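# Sort objects into matching labelled bins with two arms

## Task

Move every object into the bin whose label describes it, and leave any object that matches no label on the table. At the end no object may stick out past a bin's rim, every bin must rest flat on the table, and an object only counts as placed if it stays there once the robot lets go.

## Robot and tools

Robot: two Kinova Gen3 seven-joint arms, left_arm and right_arm, each with a Robotiq 2F-85 parallel gripper and a wrist camera (cam_left_wrist, cam_right_wrist, both 504x504). Base roots in the scene frame: left_arm (-0.048, +0.173, +0.176) m, right_arm (+0.044, -0.165, +0.176) m, both tilted slightly. Any mounting plates and the metal frame behind the arms are fixed obstacles. A 'too close' warning treats a plate and its side of the frame as part of that arm.

Scene frame: origin on the tabletop midway between the arms, +z up, +x outward over the table, and left_arm on the +y side. 'Left' and 'right' are arm names only, not sides of an image. Gripper frame: +z points along the fingers, and the pads close along y. end_effector_position is the point between the pads when they are shut. Closed fingertips reach about 19 mm past it, open ones about 6 mm. While closing, the tips move roughly 13 mm further out, so leave that gap above the table.

The 18-number row (each value from -1 to 1) is used by execute_actions and move. Order: left dx, dy, dz, rx, ry, rz, left gripper position, force_limit, speed, then the same nine for the right arm. Always send all 18, even if only one arm moves. dx..rz are an offset, not a pose, expressed in that gripper's own axes. 1.0 equals 0.6 m of travel or 180 degrees, and rx, ry, rz form a single rotation vector. The offset is counted from the gripper pose printed in the latest result that shows it. Before any such result exists in the scene, and for the second or later call in one reply, it is counted from where the robot is when the action begins. Every row of a multi-row action uses that same reference, so rows do not add up. All-zero offsets are not a pause: they drive the arm back to the reference pose. To keep an arm still, send the offset back to where it should be, and repeat its last three gripper numbers so the gripper is unchanged. A 0 in those slots is a real command.

Gripper numbers: position +1 is fully open (85 mm), the pads meet near -0.8, and -1 closes until blocked. force_limit is pad force: roughly 20 N at -1, 128 N at 0, 235 N at +1. speed is closing rate: about 20, 85 and 150 mm/s at -1, 0, +1. A faster close adds up to about 5 to 12 N. New force or speed values only take effect when position also changes by at least 0.01. To grip more gently, open first, then close again.

execute_actions(actions, pictures): actions holds at most one item. An empty list only returns the state. {"rows": [...], "steps": n} runs up to 15 rows over n control steps (n at most 15, default 15, each 1/30 s), and the last row repeats if rows run out. {"steps": n} with no rows is a wait of up to 300 steps, counted from the previous result, so your reply time is included. pictures is a boolean. A refused call sends nothing. At each step the commanded pose is clipped to 70 mm and 16 degrees from the measured pose. After an action ends, the arm only continues to its last clipped pose. Long moves therefore need several actions, or the move tool.

move(target, speed): target is one 18-number row with the same offset meaning. speed is the top path speed in m/s (0.002 to 0.5, default 0.25), and rotation is capped at twice that in rad/s. Each gripper follows a straight path. The paths finish together and last 0.5 to 10 s, and they are cut off at 10 s. Paths ignore obstacles and the other arm, may lag or stray, and can overshoot the speed near full reach. Gripper numbers are sent at the start. The path begins once the robot is at rest, or after 3 s at most. The result adds a 'move:' line with the ending (done, off_target, moving, held, fault), any limits (paced = pose clipped; held = steps blocked, after which the arm may jump fast) and each gripper's distance from its target. Faster moves and targets set deeper past a contact push harder.

Replying without any tool call ends the whole run.

Results: each arm's position (m) and quat_wxyz in the scene frame. Printed positions may be off, more so at long reach. object_status codes: 0 moving, 1 stopped while opening, 2 stopped while closing (a grip), 3 at target or fully shut (a thin item may still be held). position_measured is in counts: 3 open, about 78 = 60 mm, 130 = 40 mm, 180 = 20 mm, 230 = pads touching. HELD marks steps that were not sent. 'pose unreachable' means the clearance check altered or blocked that arm's command. A 'Hand target' line shows where each arm is being driven.

Grasping: send -1, keep it, and confirm status 2. With force_limit -1, status stays 2 even after a loss, so check the images. Otherwise the fingers re-close on their own if the object slips.

The simulation keeps running while you reply. Brief random tugs on held parts or loose objects can happen.

Joint limits (rad): waist, upper arm roll, forearm roll and wrist roll ±6.283; shoulder ±2.250; elbow ±2.580; wrist pitch ±2.100. Load limits: 49.6 N m for the first four joints, 31.2 for the wrist joints, and held weight counts toward them. Reaching a limit causes a TORQUE FAULT: the arm stops for 10 s. Holding loads heats motors: MOTOR HOT appears at 60 °C, and at 75 °C the arm sinks (OVER-TEMPERATURE FAULT).

Avoid letting the arms collide or press on each other, hard pushes, slamming, dropping items and tipping bins. Never let anything leave the table.

Each tool is called after "Call:" as name(argument=value, ...), one argument or row to a line, values as JSON.

## Session

Call:
execute_actions(
  actions=[],
)

Scene clock: 0.00 s of 4800.00 s.
left_arm: end_effector_position=(+0.2196, +0.3880, +0.3639) position_measured=3 object_status=3 end_effector_quat_wxyz=(-0.139, +0.772, -0.603, +0.141) | right_arm: end_effector_position=(+0.3361, -0.1158, +0.3581) position_measured=3 object_status=3 end_effector_quat_wxyz=(-0.422, -0.317, +0.771, -0.356)
Joint positions: left_arm=[-0.916  0.054 -0.134  2.318  0.595  0.582  1.882] | right_arm=[-0.738  0.903 -0.033  1.573  0.408  1.811  1.491]
Joint velocities: left_arm=[ 0.002  0.     0.     0.001  0.     0.001 -0.001] | right_arm=[-0. -0.  0. -0.  0.  0. -0.]
Hand target (left_arm): +0.220, +0.388, +0.364; -0.139, +0.772, -0.603, +0.141
Hand target (right_arm): +0.336, -0.116, +0.358; -0.422, -0.317, +0.771, -0.356

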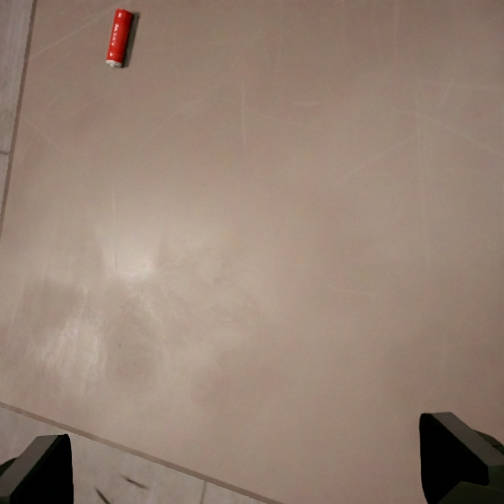

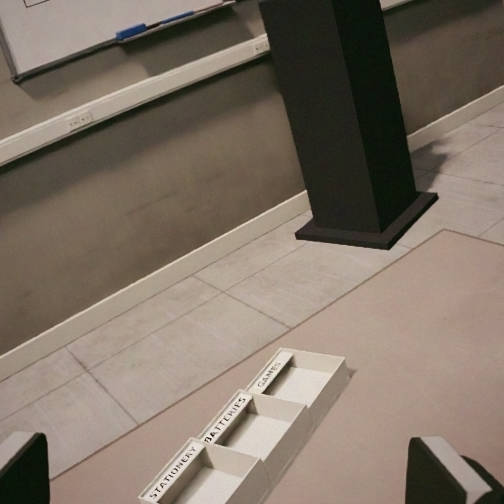

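Call:
move(
  target=[0.188,-0.205,-0.24,-0.096,-0.097,-0.416,1,0,0,0.325,-0.275,0.117,0.354,-0.298,-0.646,1,0,0],
  speed=0.4,
)

Scene clock: 12.23 s of 4800.00 s.
left_arm: end_effector_position=(+0.2993, +0.2999, +0.5491) position_measured=3 object_status=3 end_effector_quat_wxyz=(+0.000, +1.000, -0.001, -0.001) | right_arm: end_effector_position=(+0.3503, -0.2992, +0.5475) position_measured=3 object_status=3 end_effector_quat_wxyz=(-0.001, +1.000, +0.001, +0.001)
Joint positions: left_arm=[-0.61   0.116  0.234  1.505 -0.044  1.516  4.355] | right_arm=[-0.056  0.026  0.29   1.607  0.009  1.501  5.028]
Joint velocities: left_arm=[ 0.001 -0.    -0.    -0.     0.002  0.    -0.   ] | right_arm=[ 0.004  0.014  0.008 -0.003 -0.     0.    -0.   ]
Hand target (left_arm): +0.299, +0.300, +0.549; +0.000, +1.000, -0.001, -0.001
Hand target (right_arm): +0.350, -0.299, +0.547; -0.001, +1.000, +0.001, -0.000
Off the commanded pose (left_arm): 0.001 m, 0 deg.
Off the commanded pose (right_arm): 0.001 m, 0 deg.
After step 90, 5.30 s passed at rest.
move: done; limits=paced

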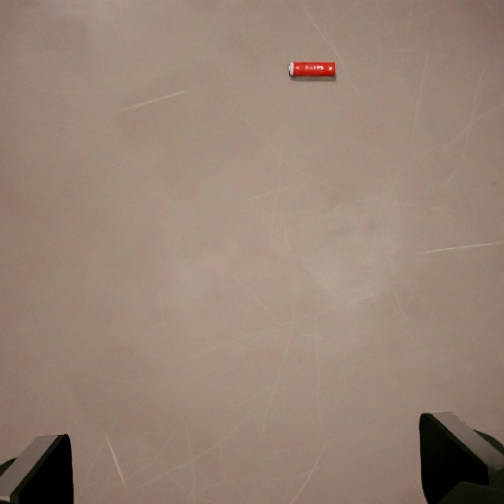

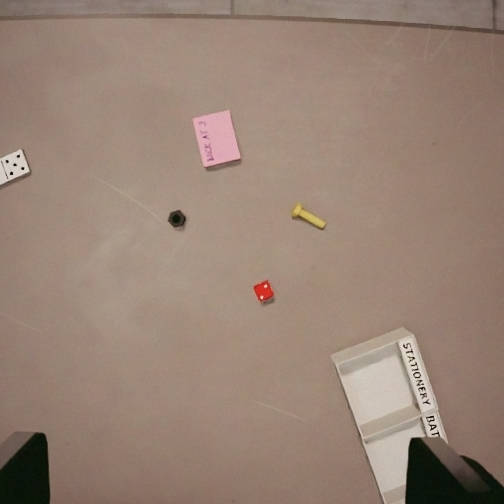

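Call:
zoom_image(
  camera="cam_right_wrist",
  region=[140,90,360,310],
)

Call:
move(
  target=[0.1,0.3,0,0,0,0,1,0,0,-0.25,0.25,0,0,0,0,1,0,0],
  speed=0.4,
)

Region (140, 90, 360, 310) of cam_right_wrist's 504x504 image, scaled by 2.291.

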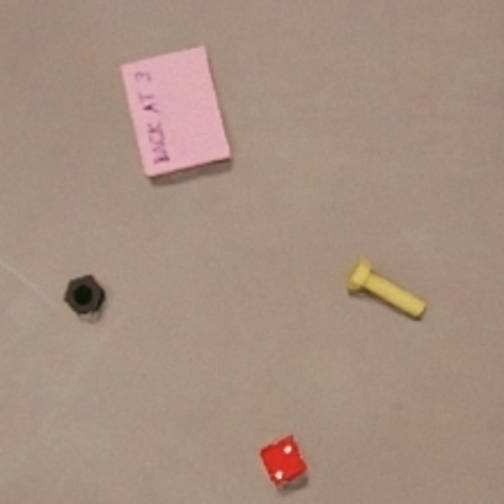

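Scene clock: 15.53 s of 4800.00 s.
left_arm: end_effector_position=(+0.3586, +0.1205, +0.5487) position_measured=3 object_status=3 end_effector_quat_wxyz=(-0.001, +1.000, -0.001, -0.002) | right_arm: end_effector_position=(+0.2010, -0.4492, +0.5472) position_measured=3 object_status=3 end_effector_quat_wxyz=(-0.001, +1.000, +0.001, +0.001)
Joint positions: left_arm=[-0.246  0.241  0.437  1.384 -0.122  1.543  4.916] | right_arm=[ 0.239 -0.028  0.639  1.646  0.023  1.501  5.671]
Joint velocities: left_arm=[0.004 0.003 0.003 0.    0.    0.    0.002] | right_arm=[-0.001  0.003  0.002  0.    -0.    -0.001  0.   ]
Hand target (left_arm): +0.359, +0.120, +0.549; -0.001, +1.000, -0.001, -0.002
Hand target (right_arm): +0.201, -0.449, +0.547; -0.001, +1.000, +0.001, +0.001
Off the commanded pose (left_arm): 0.001 m, 0 deg.
Off the commanded pose (right_arm): 0.000 m, 0 deg.
move: done

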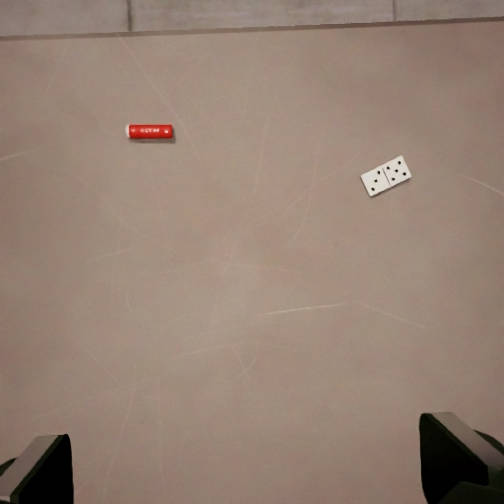

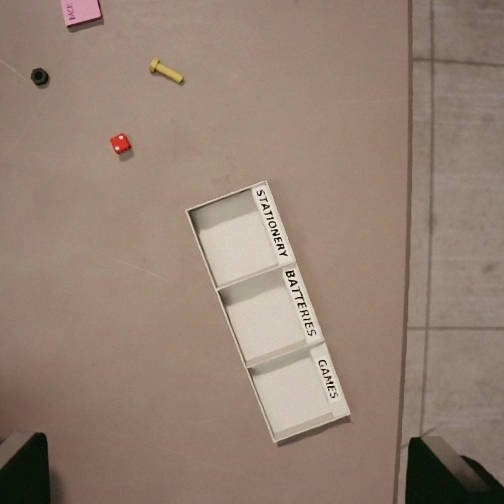

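Call:
move(
  target=[-0.4,-0.6,0,0,0,0,1,0,0,0.1817,-0.232,0.4953,0,0,0,1,0,0],
  speed=0.4,
)

Scene clock: 23.80 s of 4800.00 s.
left_arm: end_effector_position=(+0.1203, +0.4799, +0.5498) position_measured=3 object_status=3 end_effector_quat_wxyz=(+0.000, +1.000, -0.001, +0.001) | right_arm: end_effector_position=(+0.3100, -0.3099, +0.2510) position_measured=3 object_status=3 end_effector_quat_wxyz=(-0.000, +1.000, +0.001, +0.001)
Joint positions: left_arm=[-0.975  0.059 -0.191  1.553  0.008  1.511  3.565] | right_arm=[ 0.062  0.413  0.326  2.309 -0.267  0.442  5.397]
Joint velocities: left_arm=[-0.001  0.003 -0.002 -0.     0.    -0.    -0.001] | right_arm=[ 0.003  0.006  0.001 -0.    -0.001 -0.     0.002]
Hand target (left_arm): +0.120, +0.480, +0.550; +0.000, +1.000, -0.001, +0.001
Hand target (right_arm): +0.310, -0.310, +0.251; -0.000, +1.000, +0.001, +0.001
Off the commanded pose (left_arm): 0.001 m, 0 deg.
Off the commanded pose (right_arm): 0.001 m, 0 deg.
After step 90, 3.53 s passed at rest.
move: done

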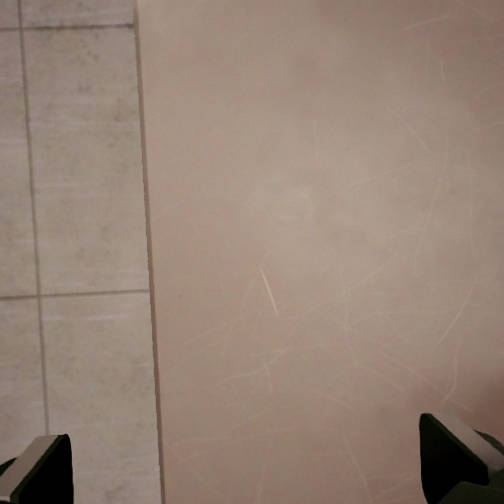

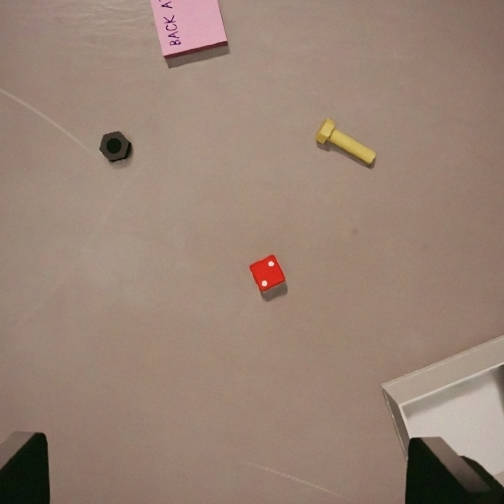

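Call:
move(
  target=[0,0,0,0,0,0,1,0,0,0.052,0.035,0.31,0,0,0.383,0.2,-0.8,0.5],
  speed=0.4,
)

Scene clock: 34.40 s of 4800.00 s.
left_arm: end_effector_position=(+0.1203, +0.4799, +0.5498) position_measured=3 object_status=3 end_effector_quat_wxyz=(+0.000, +1.000, -0.001, +0.001) | right_arm: end_effector_position=(+0.3420, -0.3308, +0.0655) position_measured=104 object_status=3 end_effector_quat_wxyz=(+0.000, +0.826, -0.564, +0.001)
Joint positions: left_arm=[-0.975  0.059 -0.191  1.553  0.008  1.511  3.565] | right_arm=[ 0.388  0.98  -0.057  2.197 -0.956 -0.079  4.904]
Joint velocities: left_arm=[-0.001 -0.    -0.    -0.     0.    -0.     0.   ] | right_arm=[ 0.014  0.007 -0.     0.003  0.002 -0.001 -0.002]
Hand target (left_arm): +0.120, +0.480, +0.550; +0.000, +1.000, -0.001, +0.001
Hand target (right_arm): +0.342, -0.331, +0.065; +0.000, +0.825, -0.565, +0.001
Off the commanded pose (left_arm): 0.000 m, 0 deg.
Off the commanded pose (right_arm): 0.001 m, 0 deg.
After step 90, 5.63 s passed at rest.
move: done

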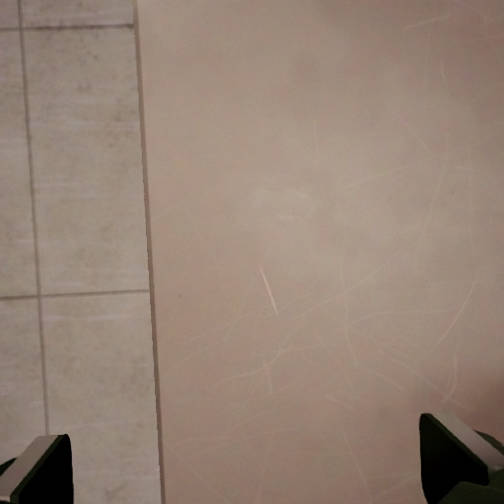

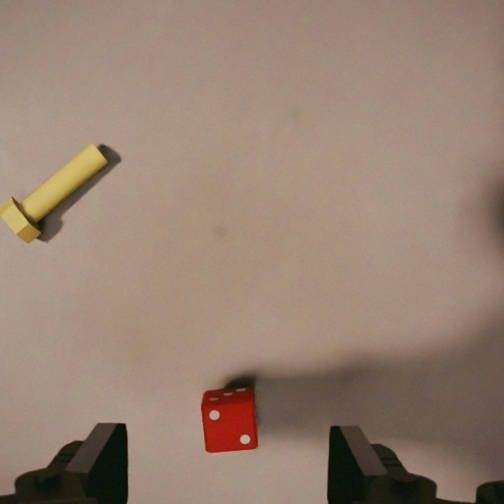

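Call:
move(
  target=[0,0,0,0,0,0,1,0,0,-0.002,0,0.071,0,0,-0.025,0.2,-0.8,0.5],
  speed=0.15,
)

Call:
move(
  target=[0,0,0,0,0,0,1,0,0,0,0,0,0,0,0,-1,-0.8,0.5],
)

Call:
move(
  target=[0,0,0,0,0,0,1,0,0,0,0,-0.15,0,0,0.025,-1,-0.8,0.5],
)

Scene clock: 37.13 s of 4800.00 s.
left_arm: end_effector_position=(+0.1203, +0.4799, +0.5498) position_measured=3 object_status=3 end_effector_quat_wxyz=(+0.000, +1.000, -0.001, +0.001) | right_arm: end_effector_position=(+0.3421, -0.3298, +0.0232) position_measured=104 object_status=3 end_effector_quat_wxyz=(+0.000, +0.847, -0.531, +0.001)
Joint positions: left_arm=[-0.975  0.059 -0.191  1.553  0.008  1.511  3.565] | right_arm=[ 0.459  1.105 -0.149  2.155 -0.872 -0.197  4.929]
Joint velocities: left_arm=[ 0.     0.    -0.     0.001 -0.    -0.     0.001] | right_arm=[ 0.004  0.009  0.     0.001  0.002  0.001 -0.003]
Hand target (left_arm): +0.120, +0.480, +0.550; +0.000, +1.000, -0.001, +0.001
Hand target (right_arm): +0.342, -0.330, +0.023; +0.000, +0.847, -0.531, +0.001
Off the commanded pose (left_arm): 0.000 m, 0 deg.
Off the commanded pose (right_arm): 0.001 m, 0 deg.
move: done

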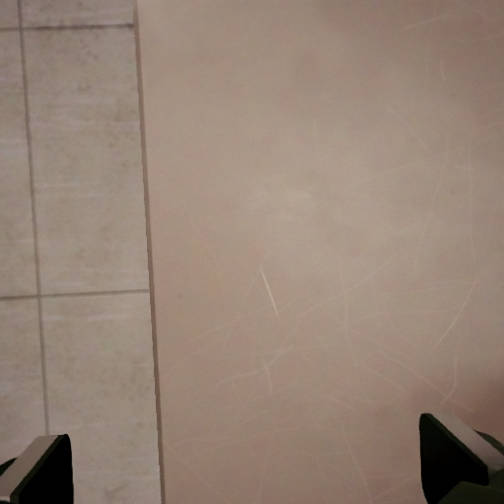

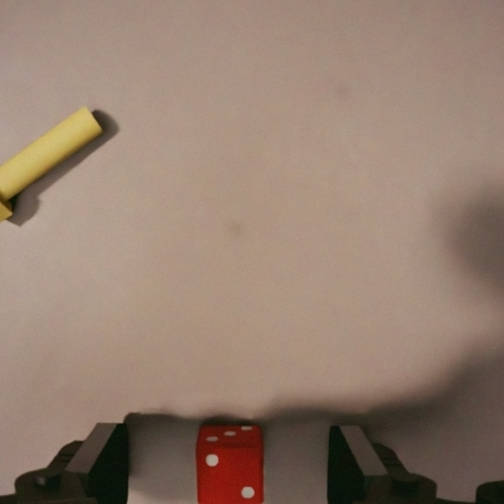

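Scene clock: 37.70 s of 4800.00 s.
left_arm: end_effector_position=(+0.1203, +0.4799, +0.5498) position_measured=3 object_status=3 end_effector_quat_wxyz=(+0.000, +1.000, -0.001, +0.001) | right_arm: end_effector_position=(+0.3421, -0.3298, +0.0233) position_measured=193 object_status=2 end_effector_quat_wxyz=(+0.000, +0.847, -0.531, +0.001)
Joint positions: left_arm=[-0.975  0.059 -0.191  1.553  0.008  1.511  3.565] | right_arm=[ 0.459  1.105 -0.149  2.155 -0.872 -0.196  4.929]
Joint velocities: left_arm=[-0.002 -0.     0.     0.    -0.    -0.001 -0.001] | right_arm=[ 0.002 -0.    -0.     0.001  0.     0.     0.001]
Hand target (left_arm): +0.120, +0.480, +0.550; +0.000, +1.000, -0.001, +0.001
Hand target (right_arm): +0.342, -0.330, +0.023; +0.000, +0.847, -0.531, +0.001
Off the commanded pose (left_arm): 0.000 m, 0 deg.
Off the commanded pose (right_arm): 0.000 m, 0 deg.
move: done

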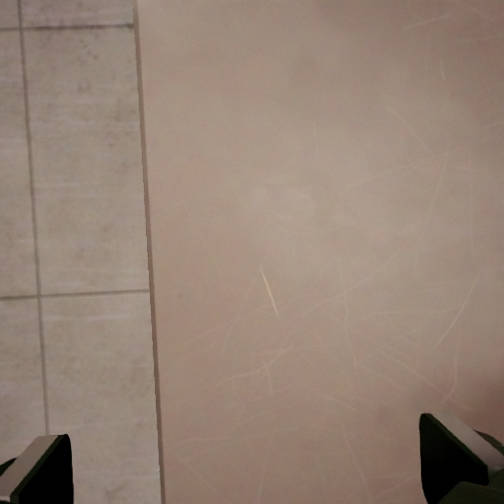

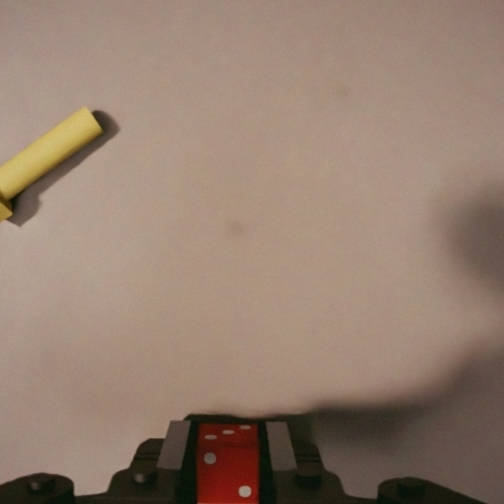

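Scene clock: 38.63 s of 4800.00 s.
left_arm: end_effector_position=(+0.1203, +0.4799, +0.5498) position_measured=3 object_status=3 end_effector_quat_wxyz=(+0.000, +1.000, -0.001, +0.001) | right_arm: end_effector_position=(+0.3413, -0.3304, +0.1132) position_measured=193 object_status=2 end_effector_quat_wxyz=(-0.000, +0.825, -0.565, +0.001)
Joint positions: left_arm=[-0.975  0.059 -0.191  1.553  0.008  1.511  3.565] | right_arm=[ 0.245  0.847  0.132  2.232 -0.986  0.097  4.905]
Joint velocities: left_arm=[ 0.001 -0.    -0.     0.    -0.001  0.     0.   ] | right_arm=[-0.023 -0.004  0.003 -0.002  0.004  0.008 -0.004]
Hand target (left_arm): +0.120, +0.480, +0.550; +0.000, +1.000, -0.001, +0.001
Hand target (right_arm): +0.342, -0.330, +0.113; -0.000, +0.826, -0.564, +0.002
Off the commanded pose (left_arm): 0.000 m, 0 deg.
Off the commanded pose (right_arm): 0.001 m, 0 deg.
move: done

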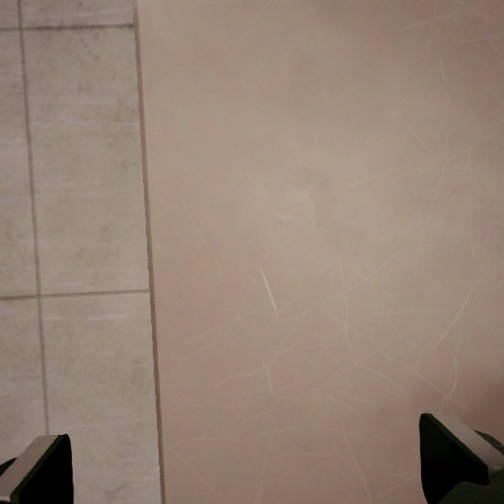

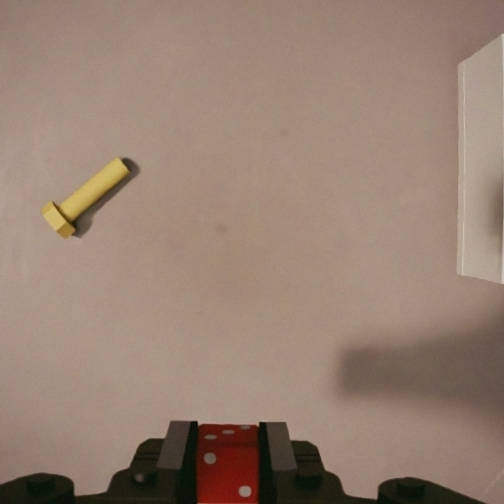

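Call:
move(
  target=[0,0,0,0,0,0,1,0,0,0.095,0.522,0,0,0,0,-1,-0.8,0.5],
  speed=0.35,
)

Scene clock: 42.73 s of 4800.00 s.
left_arm: end_effector_position=(+0.1203, +0.4799, +0.5498) position_measured=3 object_status=3 end_effector_quat_wxyz=(+0.000, +1.000, -0.001, +0.001) | right_arm: end_effector_position=(+0.0704, -0.4958, +0.1122) position_measured=193 object_status=2 end_effector_quat_wxyz=(-0.001, +0.825, -0.565, +0.001)
Joint positions: left_arm=[-0.975  0.059 -0.191  1.553  0.008  1.511  3.565] | right_arm=[ 1.322  0.832  0.02   2.262 -0.489  0.032  5.416]
Joint velocities: left_arm=[ 0.    -0.001  0.     0.001  0.     0.    -0.   ] | right_arm=[ 0.006  0.001 -0.    -0.    -0.001  0.    -0.   ]
Hand target (left_arm): +0.120, +0.480, +0.550; +0.000, +1.000, -0.001, +0.001
Hand target (right_arm): +0.070, -0.496, +0.112; -0.001, +0.825, -0.565, +0.001
Off the commanded pose (left_arm): 0.000 m, 0 deg.
Off the commanded pose (right_arm): 0.001 m, 0 deg.
move: done

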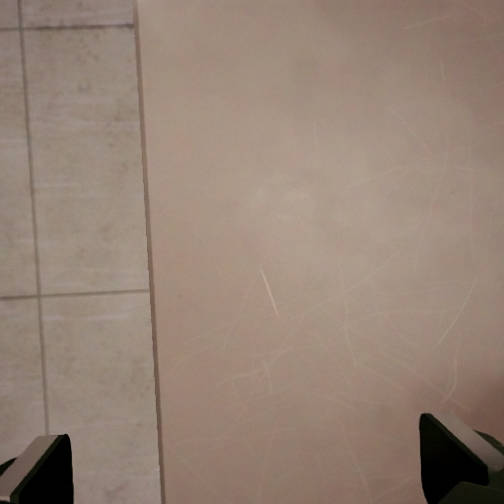

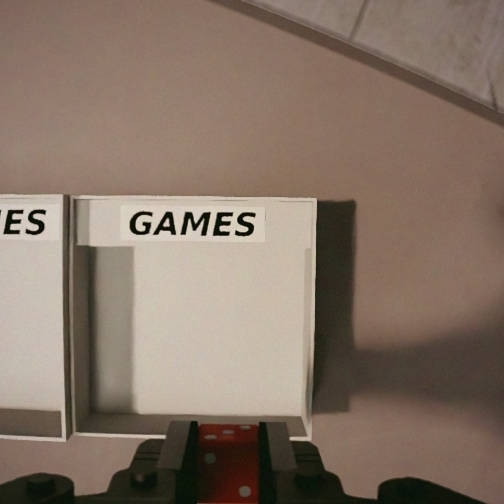

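Call:
move(
  target=[0,0,0,0,0,0,1,0,0,0.004,-0.003,0.14,0,0,0,-1,-0.8,0.5],
  speed=0.15,
)

Call:
move(
  target=[0,0,0,0,0,0,1,0,0,0,0,0,0,0,0,-0.37,-0.8,0],
)

Call:
move(
  target=[0,0,0,0,0,0,1,0,0,0,0,-0.12,0,0,0,-0.37,-0.8,0],
)

Scene clock: 47.20 s of 4800.00 s.
left_arm: end_effector_position=(+0.1203, +0.4799, +0.5498) position_measured=3 object_status=3 end_effector_quat_wxyz=(+0.000, +1.000, -0.001, +0.001) | right_arm: end_effector_position=(+0.0737, -0.4988, +0.0300) position_measured=193 object_status=2 end_effector_quat_wxyz=(+0.001, +0.826, -0.564, +0.002)
Joint positions: left_arm=[-0.975  0.059 -0.191  1.553  0.008  1.511  3.565] | right_arm=[ 1.395  1.077 -0.086  2.19  -0.472 -0.166  5.416]
Joint velocities: left_arm=[ 0.    -0.     0.     0.001  0.001  0.    -0.001] | right_arm=[ 0.003  0.    -0.001  0.002  0.    -0.001 -0.001]
Hand target (left_arm): +0.120, +0.480, +0.550; +0.000, +1.000, -0.001, +0.001
Hand target (right_arm): +0.073, -0.497, +0.028; -0.001, +0.825, -0.565, +0.001
Off the commanded pose (left_arm): 0.000 m, 0 deg.
Off the commanded pose (right_arm): 0.002 m, 0 deg.
move: done

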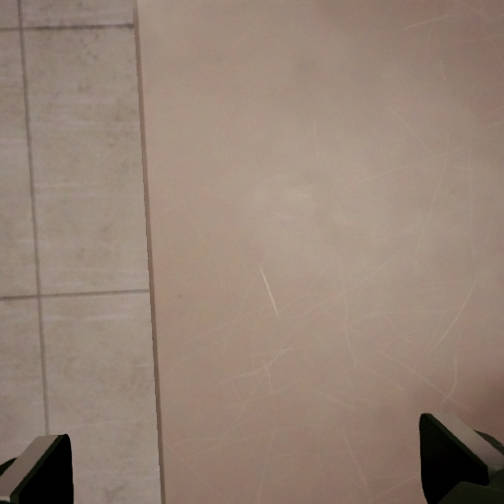

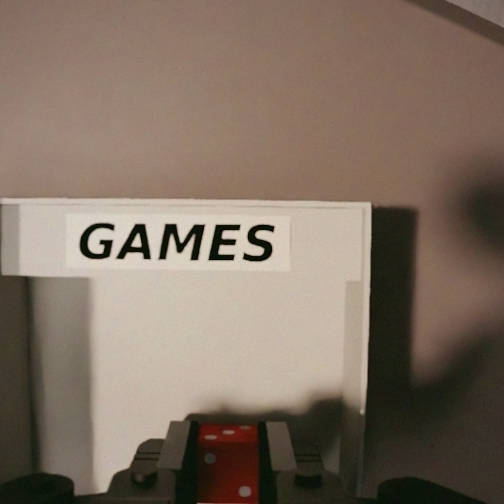

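Scene clock: 47.70 s of 4800.00 s.
left_arm: end_effector_position=(+0.1203, +0.4799, +0.5498) position_measured=3 object_status=3 end_effector_quat_wxyz=(+0.000, +1.000, -0.001, +0.001) | right_arm: end_effector_position=(+0.0737, -0.4989, +0.0300) position_measured=176 object_status=3 end_effector_quat_wxyz=(+0.001, +0.826, -0.564, +0.002)
Joint positions: left_arm=[-0.975  0.059 -0.191  1.553  0.008  1.511  3.565] | right_arm=[ 1.395  1.077 -0.086  2.19  -0.472 -0.166  5.416]
Joint velocities: left_arm=[ 0.     0.001  0.     0.    -0.    -0.     0.001] | right_arm=[ 0.002  0.001 -0.     0.001  0.     0.001 -0.001]
Hand target (left_arm): +0.120, +0.480, +0.550; +0.000, +1.000, -0.001, +0.001
Hand target (right_arm): +0.074, -0.499, +0.030; +0.001, +0.826, -0.564, +0.002
Off the commanded pose (left_arm): 0.000 m, 0 deg.
Off the commanded pose (right_arm): 0.000 m, 0 deg.
move: done

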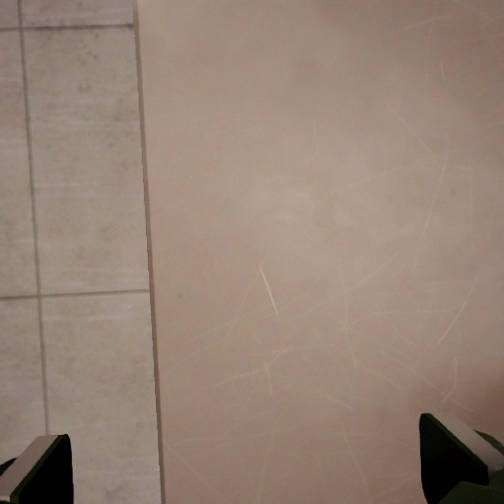

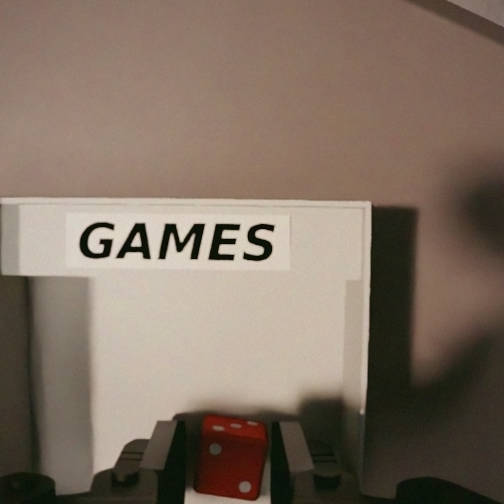

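Scene clock: 48.63 s of 4800.00 s.
left_arm: end_effector_position=(+0.1203, +0.4799, +0.5498) position_measured=3 object_status=3 end_effector_quat_wxyz=(+0.000, +1.000, -0.001, +0.001) | right_arm: end_effector_position=(+0.0734, -0.4984, +0.1018) position_measured=176 object_status=3 end_effector_quat_wxyz=(+0.000, +0.825, -0.565, +0.002)
Joint positions: left_arm=[-0.975  0.059 -0.191  1.553  0.008  1.511  3.565] | right_arm=[ 1.328  0.864  0.002  2.251 -0.497  0.004  5.418]
Joint velocities: left_arm=[-0.001 -0.001 -0.001  0.001 -0.    -0.     0.   ] | right_arm=[-0.003 -0.004  0.     0.     0.     0.001 -0.001]
Hand target (left_arm): +0.120, +0.480, +0.550; +0.000, +1.000, -0.001, +0.001
Hand target (right_arm): +0.074, -0.499, +0.102; +0.001, +0.825, -0.565, +0.002
Off the commanded pose (left_arm): 0.000 m, 0 deg.
Off the commanded pose (right_arm): 0.000 m, 0 deg.
move: done

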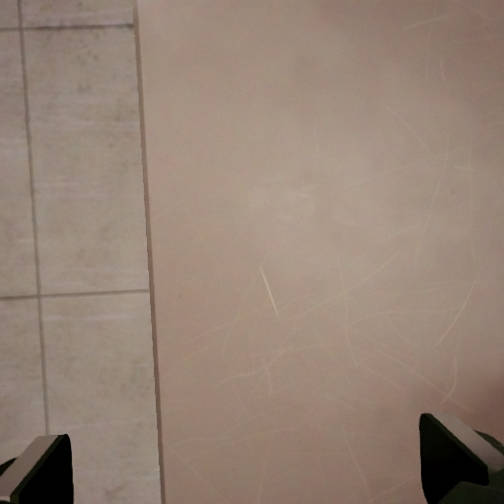

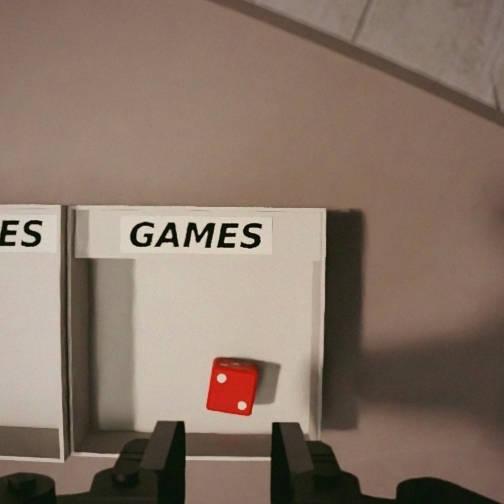

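Call:
move(
  target=[0,0,0,0,0,0,1,0,0,-0.107,-0.5,0,0,0,0,0.2,-0.8,0],
  speed=0.4,
)

Call:
move(
  target=[0,0,0,0,0,0,1,0,0,-0.322,-0.38,0.02,0,0,-0.01,0.2,-0.8,0],
  speed=0.4,
)

Scene clock: 56.97 s of 4800.00 s.
left_arm: end_effector_position=(+0.1203, +0.4799, +0.5498) position_measured=3 object_status=3 end_effector_quat_wxyz=(+0.000, +1.000, -0.001, +0.001) | right_arm: end_effector_position=(+0.3288, -0.3316, +0.1024) position_measured=104 object_status=3 end_effector_quat_wxyz=(+0.001, +0.824, -0.566, +0.003)
Joint positions: left_arm=[-0.975  0.059 -0.191  1.553  0.008  1.511  3.565] | right_arm=[ 0.348  0.871  0.015  2.26  -1.123 -0.01   5.07 ]
Joint velocities: left_arm=[-0.001  0.    -0.    -0.001 -0.001  0.     0.001] | right_arm=[-0.036  0.001  0.018 -0.004 -0.002  0.02   0.001]
Hand target (left_arm): +0.120, +0.480, +0.550; +0.000, +1.000, -0.001, +0.001
Hand target (right_arm): +0.329, -0.331, +0.102; +0.001, +0.825, -0.565, +0.003
Off the commanded pose (left_arm): 0.000 m, 0 deg.
Off the commanded pose (right_arm): 0.002 m, 0 deg.
After step 90, 3.73 s passed at rest.
move: done; limits=paced

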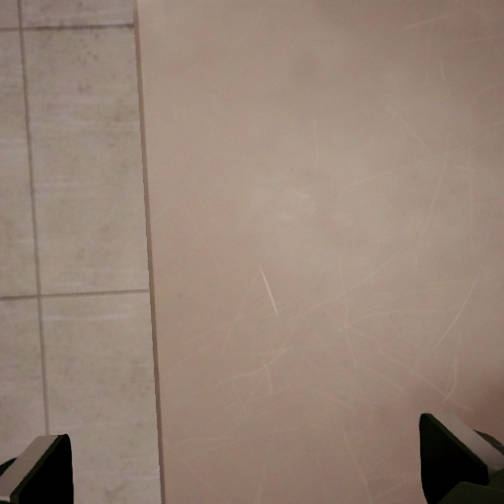

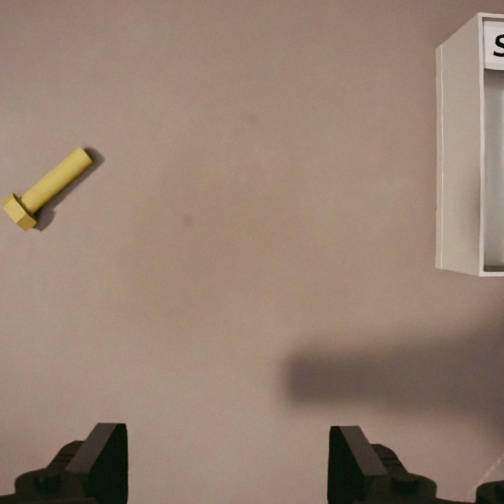

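Scene clock: 58.27 s of 4800.00 s.
left_arm: end_effector_position=(+0.1203, +0.4799, +0.5498) position_measured=3 object_status=3 end_effector_quat_wxyz=(+0.000, +1.000, -0.001, +0.001) | right_arm: end_effector_position=(+0.4723, -0.0704, +0.0900) position_measured=104 object_status=3 end_effector_quat_wxyz=(-0.057, +0.831, -0.551, +0.053)
Joint positions: left_arm=[-0.975  0.059 -0.191  1.553  0.008  1.511  3.565] | right_arm=[-0.45   0.952  0.114  2.04  -1.539  0.062  4.766]
Joint velocities: left_arm=[ 0.001 -0.    -0.    -0.    -0.001 -0.     0.   ] | right_arm=[-0.281  0.039  0.392 -0.01   0.242  0.329 -0.307]
Hand target (left_arm): +0.120, +0.480, +0.550; +0.000, +1.000, -0.001, +0.001
Hand target (right_arm): +0.472, -0.070, +0.090; -0.056, +0.832, -0.550, +0.051
Off the commanded pose (left_arm): 0.000 m, 0 deg.
Off the commanded pose (right_arm): 0.001 m, 9 deg.
move: off_target (right_arm)

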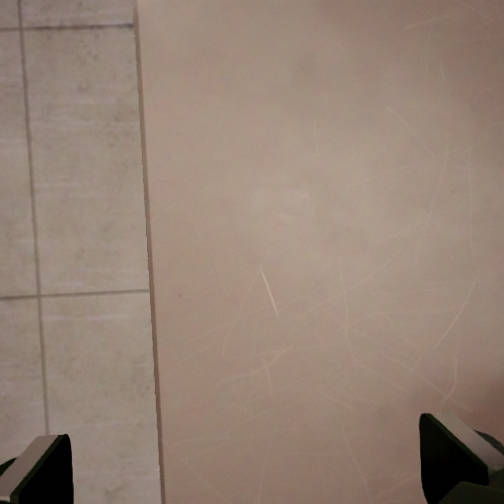

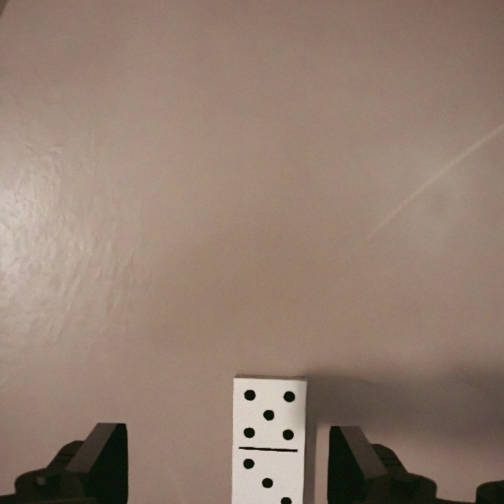

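Call:
move(
  target=[0,0,0,0,0,0,1,0,0,-0.02,0,0,-0.049,-0.008,0,0.2,-0.8,0],
  speed=0.08,
)

Scene clock: 61.97 s of 4800.00 s.
left_arm: end_effector_position=(+0.1203, +0.4799, +0.5498) position_measured=3 object_status=3 end_effector_quat_wxyz=(+0.000, +1.000, -0.001, +0.001) | right_arm: end_effector_position=(+0.4683, -0.0594, +0.0903) position_measured=104 object_status=3 end_effector_quat_wxyz=(-0.001, +0.833, -0.553, +0.000)
Joint positions: left_arm=[-0.975  0.059 -0.191  1.553  0.008  1.511  3.565] | right_arm=[-0.76   1.067  0.562  1.896 -1.104  0.529  4.199]
Joint velocities: left_arm=[ 0.    -0.001  0.    -0.     0.     0.    -0.   ] | right_arm=[-0.009  0.007 -0.005 -0.003  0.006 -0.001 -0.004]
Hand target (left_arm): +0.120, +0.480, +0.550; +0.000, +1.000, -0.001, +0.001
Hand target (right_arm): +0.468, -0.059, +0.090; -0.000, +0.833, -0.553, -0.000
Off the commanded pose (left_arm): 0.000 m, 0 deg.
Off the commanded pose (right_arm): 0.001 m, 0 deg.
move: done

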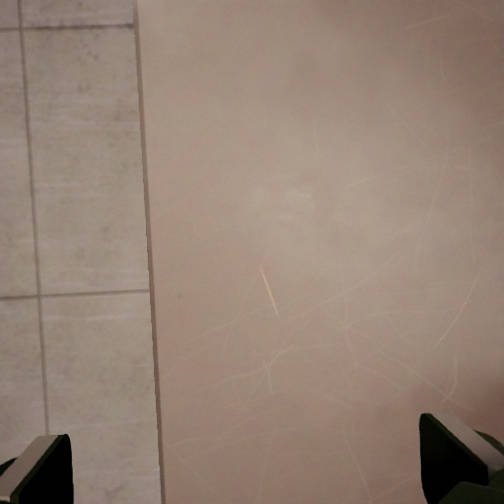

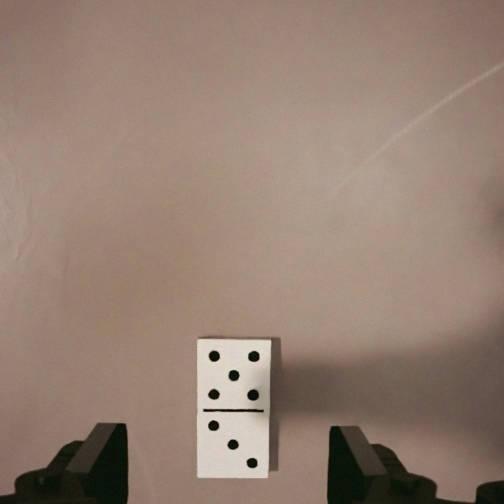

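Call:
move(
  target=[0,0,0,0,0,0,1,0,0,0.009,0.002,0.115,0,0,0,0.2,-0.8,0],
  speed=0.15,
)

Call:
move(
  target=[0,0,0,0,0,0,1,0,0,0,0,0,0,0,0,-1,-0.7,0.3],
)

Call:
move(
  target=[0,0,0,0,0,0,1,0,0,0,0,-0.05,0,0,0,-1,-0.7,0.3],
  speed=0.15,
)

Scene clock: 66.23 s of 4800.00 s.
left_arm: end_effector_position=(+0.1203, +0.4799, +0.5498) position_measured=3 object_status=3 end_effector_quat_wxyz=(+0.000, +1.000, -0.001, +0.001) | right_arm: end_effector_position=(+0.4694, -0.0646, +0.0215) position_measured=104 object_status=3 end_effector_quat_wxyz=(-0.000, +0.833, -0.553, +0.000)
Joint positions: left_arm=[-0.975  0.059 -0.191  1.553  0.008  1.511  3.565] | right_arm=[-0.667  1.199  0.431  1.843 -1.237  0.404  4.33 ]
Joint velocities: left_arm=[ 0.002  0.001 -0.     0.     0.001  0.     0.   ] | right_arm=[ 0.004  0.003  0.001 -0.001 -0.001  0.     0.   ]
Hand target (left_arm): +0.120, +0.480, +0.550; +0.000, +1.000, -0.001, +0.001
Hand target (right_arm): +0.469, -0.065, +0.021; -0.000, +0.833, -0.553, +0.000
Off the commanded pose (left_arm): 0.000 m, 0 deg.
Off the commanded pose (right_arm): 0.000 m, 0 deg.
After step 90, 0.37 s passed at rest.
move: done

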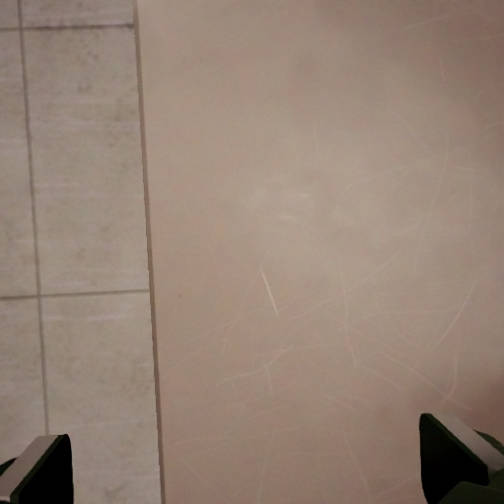

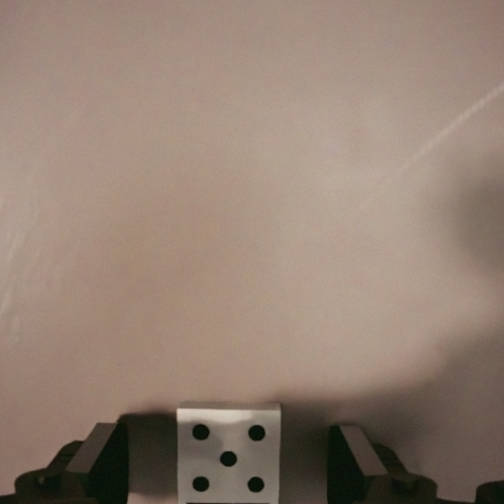

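Scene clock: 66.77 s of 4800.00 s.
left_arm: end_effector_position=(+0.1203, +0.4799, +0.5498) position_measured=3 object_status=3 end_effector_quat_wxyz=(+0.000, +1.000, -0.001, +0.001) | right_arm: end_effector_position=(+0.4695, -0.0646, +0.0217) position_measured=173 object_status=2 end_effector_quat_wxyz=(-0.001, +0.833, -0.553, +0.000)
Joint positions: left_arm=[-0.975  0.059 -0.191  1.553  0.008  1.511  3.565] | right_arm=[-0.668  1.198  0.431  1.843 -1.237  0.404  4.33 ]
Joint velocities: left_arm=[ 0.001  0.    -0.    -0.    -0.    -0.    -0.001] | right_arm=[ 0.     0.    -0.    -0.001 -0.     0.002  0.   ]
Hand target (left_arm): +0.120, +0.480, +0.550; +0.000, +1.000, -0.001, +0.001
Hand target (right_arm): +0.469, -0.065, +0.021; -0.000, +0.833, -0.553, +0.000
Off the commanded pose (left_arm): 0.000 m, 0 deg.
Off the commanded pose (right_arm): 0.000 m, 0 deg.
move: done

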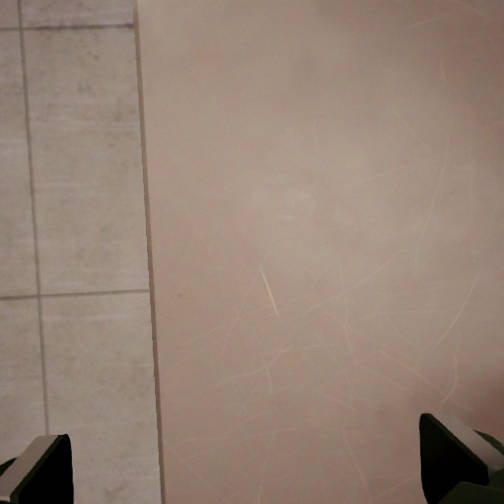

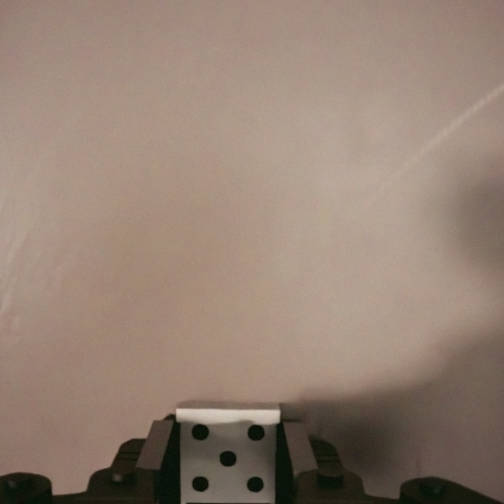

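Scene clock: 67.50 s of 4800.00 s.
left_arm: end_effector_position=(+0.1203, +0.4799, +0.5498) position_measured=3 object_status=3 end_effector_quat_wxyz=(+0.000, +1.000, -0.001, +0.001) | right_arm: end_effector_position=(+0.4694, -0.0649, +0.0515) position_measured=173 object_status=2 end_effector_quat_wxyz=(-0.001, +0.833, -0.553, +0.000)
Joint positions: left_arm=[-0.975  0.059 -0.191  1.553  0.008  1.511  3.565] | right_arm=[-0.702  1.141  0.487  1.871 -1.183  0.457  4.281]
Joint velocities: left_arm=[ 0.    -0.001 -0.     0.    -0.     0.001 -0.   ] | right_arm=[-0.007 -0.004 -0.001 -0.001  0.     0.001 -0.001]
Hand target (left_arm): +0.120, +0.480, +0.550; +0.000, +1.000, -0.001, +0.001
Hand target (right_arm): +0.469, -0.065, +0.052; -0.001, +0.833, -0.553, +0.000
Off the commanded pose (left_arm): 0.000 m, 0 deg.
Off the commanded pose (right_arm): 0.000 m, 0 deg.
move: done

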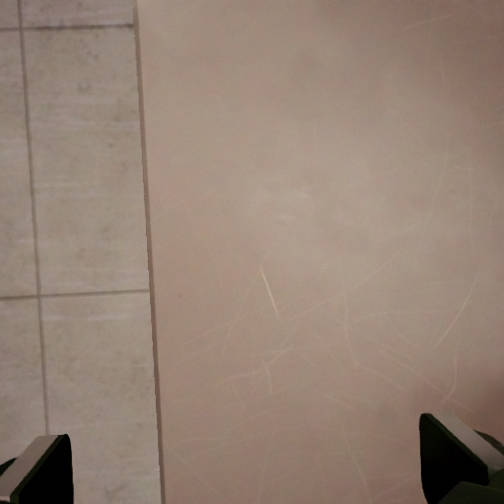

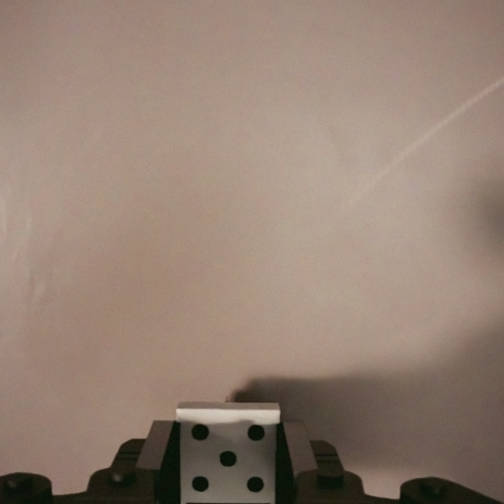

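Call:
move(
  target=[0,0,0,0,0,0,1,0,0,0.367,0.352,-0.11,0,0,0.009,-1,-0.7,0.3],
  speed=0.35,
)

Call:
move(
  target=[0,0,0,0,0,0,1,0,0,0.1025,0.498,0,0,0,0,-1,-0.7,0.3],
  speed=0.35,
)

Scene clock: 72.67 s of 4800.00 s.
left_arm: end_effector_position=(+0.1203, +0.4799, +0.5498) position_measured=3 object_status=3 end_effector_quat_wxyz=(+0.000, +1.000, -0.001, +0.001) | right_arm: end_effector_position=(+0.3600, -0.3486, +0.1165) position_measured=173 object_status=2 end_effector_quat_wxyz=(-0.000, +0.826, -0.564, -0.001)
Joint positions: left_arm=[-0.975  0.059 -0.191  1.553  0.008  1.511  3.565] | right_arm=[ 0.049  0.905  0.449  2.155 -1.226  0.353  5.134]
Joint velocities: left_arm=[-0.001  0.     0.    -0.001 -0.    -0.     0.   ] | right_arm=[ 0.02  -0.006  0.006  0.004 -0.012  0.001  0.012]
Hand target (left_arm): +0.120, +0.480, +0.550; +0.000, +1.000, -0.001, +0.001
Hand target (right_arm): +0.360, -0.350, +0.117; -0.000, +0.825, -0.565, -0.000
Off the commanded pose (left_arm): 0.000 m, 0 deg.
Off the commanded pose (right_arm): 0.001 m, 0 deg.
After step 90, 0.77 s passed at rest.
move: done

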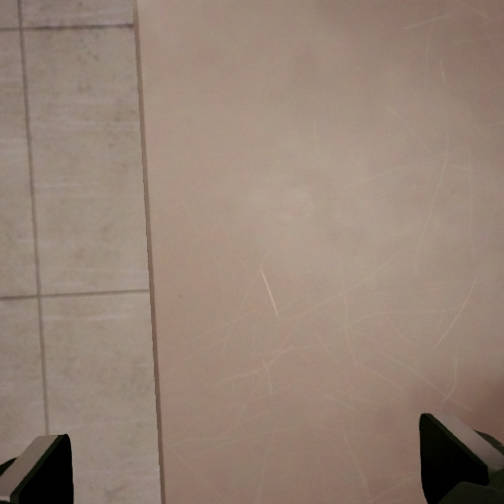

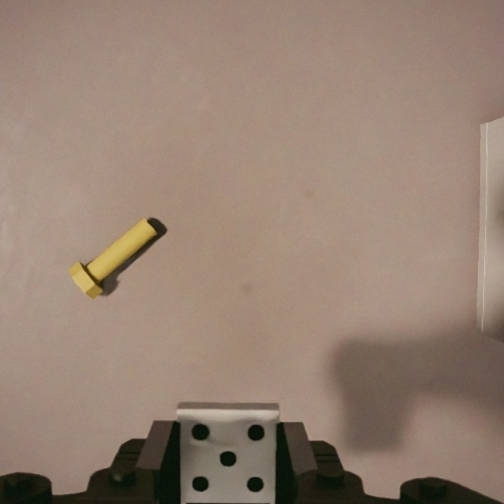

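Scene clock: 74.13 s of 4800.00 s.
left_arm: end_effector_position=(+0.1203, +0.4799, +0.5498) position_measured=3 object_status=3 end_effector_quat_wxyz=(+0.000, +1.000, -0.001, +0.001) | right_arm: end_effector_position=(+0.1053, -0.5139, +0.1161) position_measured=173 object_status=2 end_effector_quat_wxyz=(-0.001, +0.827, -0.563, -0.002)
Joint positions: left_arm=[-0.975  0.059 -0.191  1.553  0.008  1.511  3.565] | right_arm=[ 1.     0.865  0.337  2.196 -1.221  0.266  6.025]
Joint velocities: left_arm=[ 0.001 -0.     0.     0.     0.001  0.     0.   ] | right_arm=[ 0.027 -0.002 -0.001  0.002 -0.017 -0.005  0.016]
Hand target (left_arm): +0.120, +0.480, +0.550; +0.000, +1.000, -0.001, +0.001
Hand target (right_arm): +0.104, -0.514, +0.116; -0.000, +0.826, -0.564, -0.001
Off the commanded pose (left_arm): 0.000 m, 0 deg.
Off the commanded pose (right_arm): 0.002 m, 0 deg.
move: done

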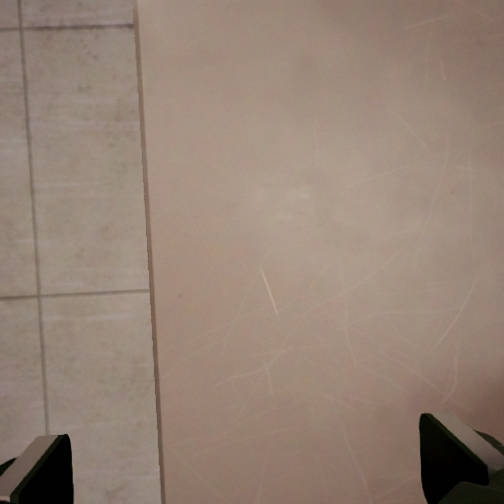

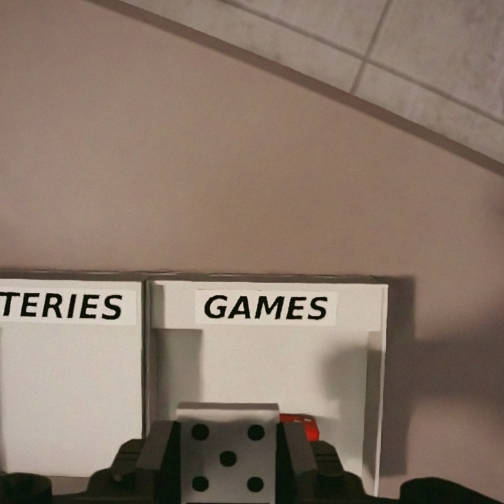

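Call:
move(
  target=[0,0,0,0,0,0,1,0,0,0,0.005,0.075,0,0,0,-1,-0.7,0.3],
  speed=0.1,
)

Scene clock: 76.57 s of 4800.00 s.
left_arm: end_effector_position=(+0.1203, +0.4799, +0.5498) position_measured=3 object_status=3 end_effector_quat_wxyz=(+0.000, +1.000, -0.001, +0.001) | right_arm: end_effector_position=(+0.1032, -0.5149, +0.0713) position_measured=173 object_status=2 end_effector_quat_wxyz=(-0.001, +0.827, -0.562, -0.002)
Joint positions: left_arm=[-0.975  0.059 -0.191  1.553  0.008  1.511  3.565] | right_arm=[ 1.201  0.958  0.066  2.162 -1.393  0.05   6.231]
Joint velocities: left_arm=[-0.001 -0.001 -0.     0.     0.     0.    -0.   ] | right_arm=[ 0.11  -0.003 -0.148  0.012 -0.032 -0.121  0.061]
Hand target (left_arm): +0.120, +0.480, +0.550; +0.000, +1.000, -0.001, +0.001
Hand target (right_arm): +0.102, -0.515, +0.071; -0.001, +0.827, -0.562, -0.002
Off the commanded pose (left_arm): 0.000 m, 0 deg.
Off the commanded pose (right_arm): 0.001 m, 0 deg.
move: done

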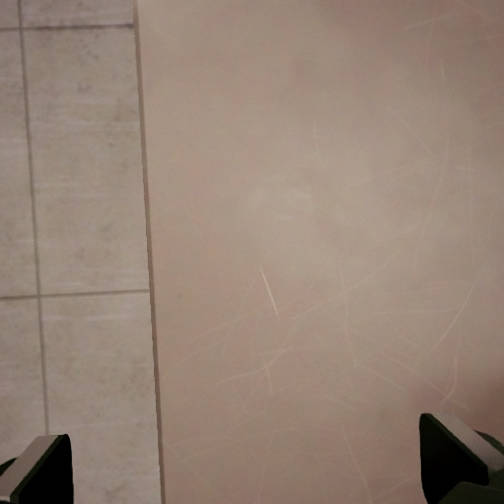

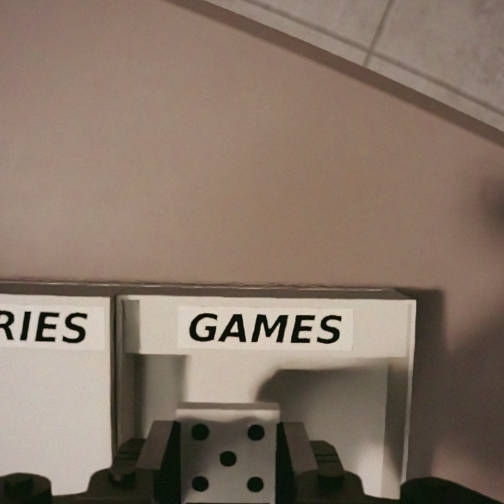

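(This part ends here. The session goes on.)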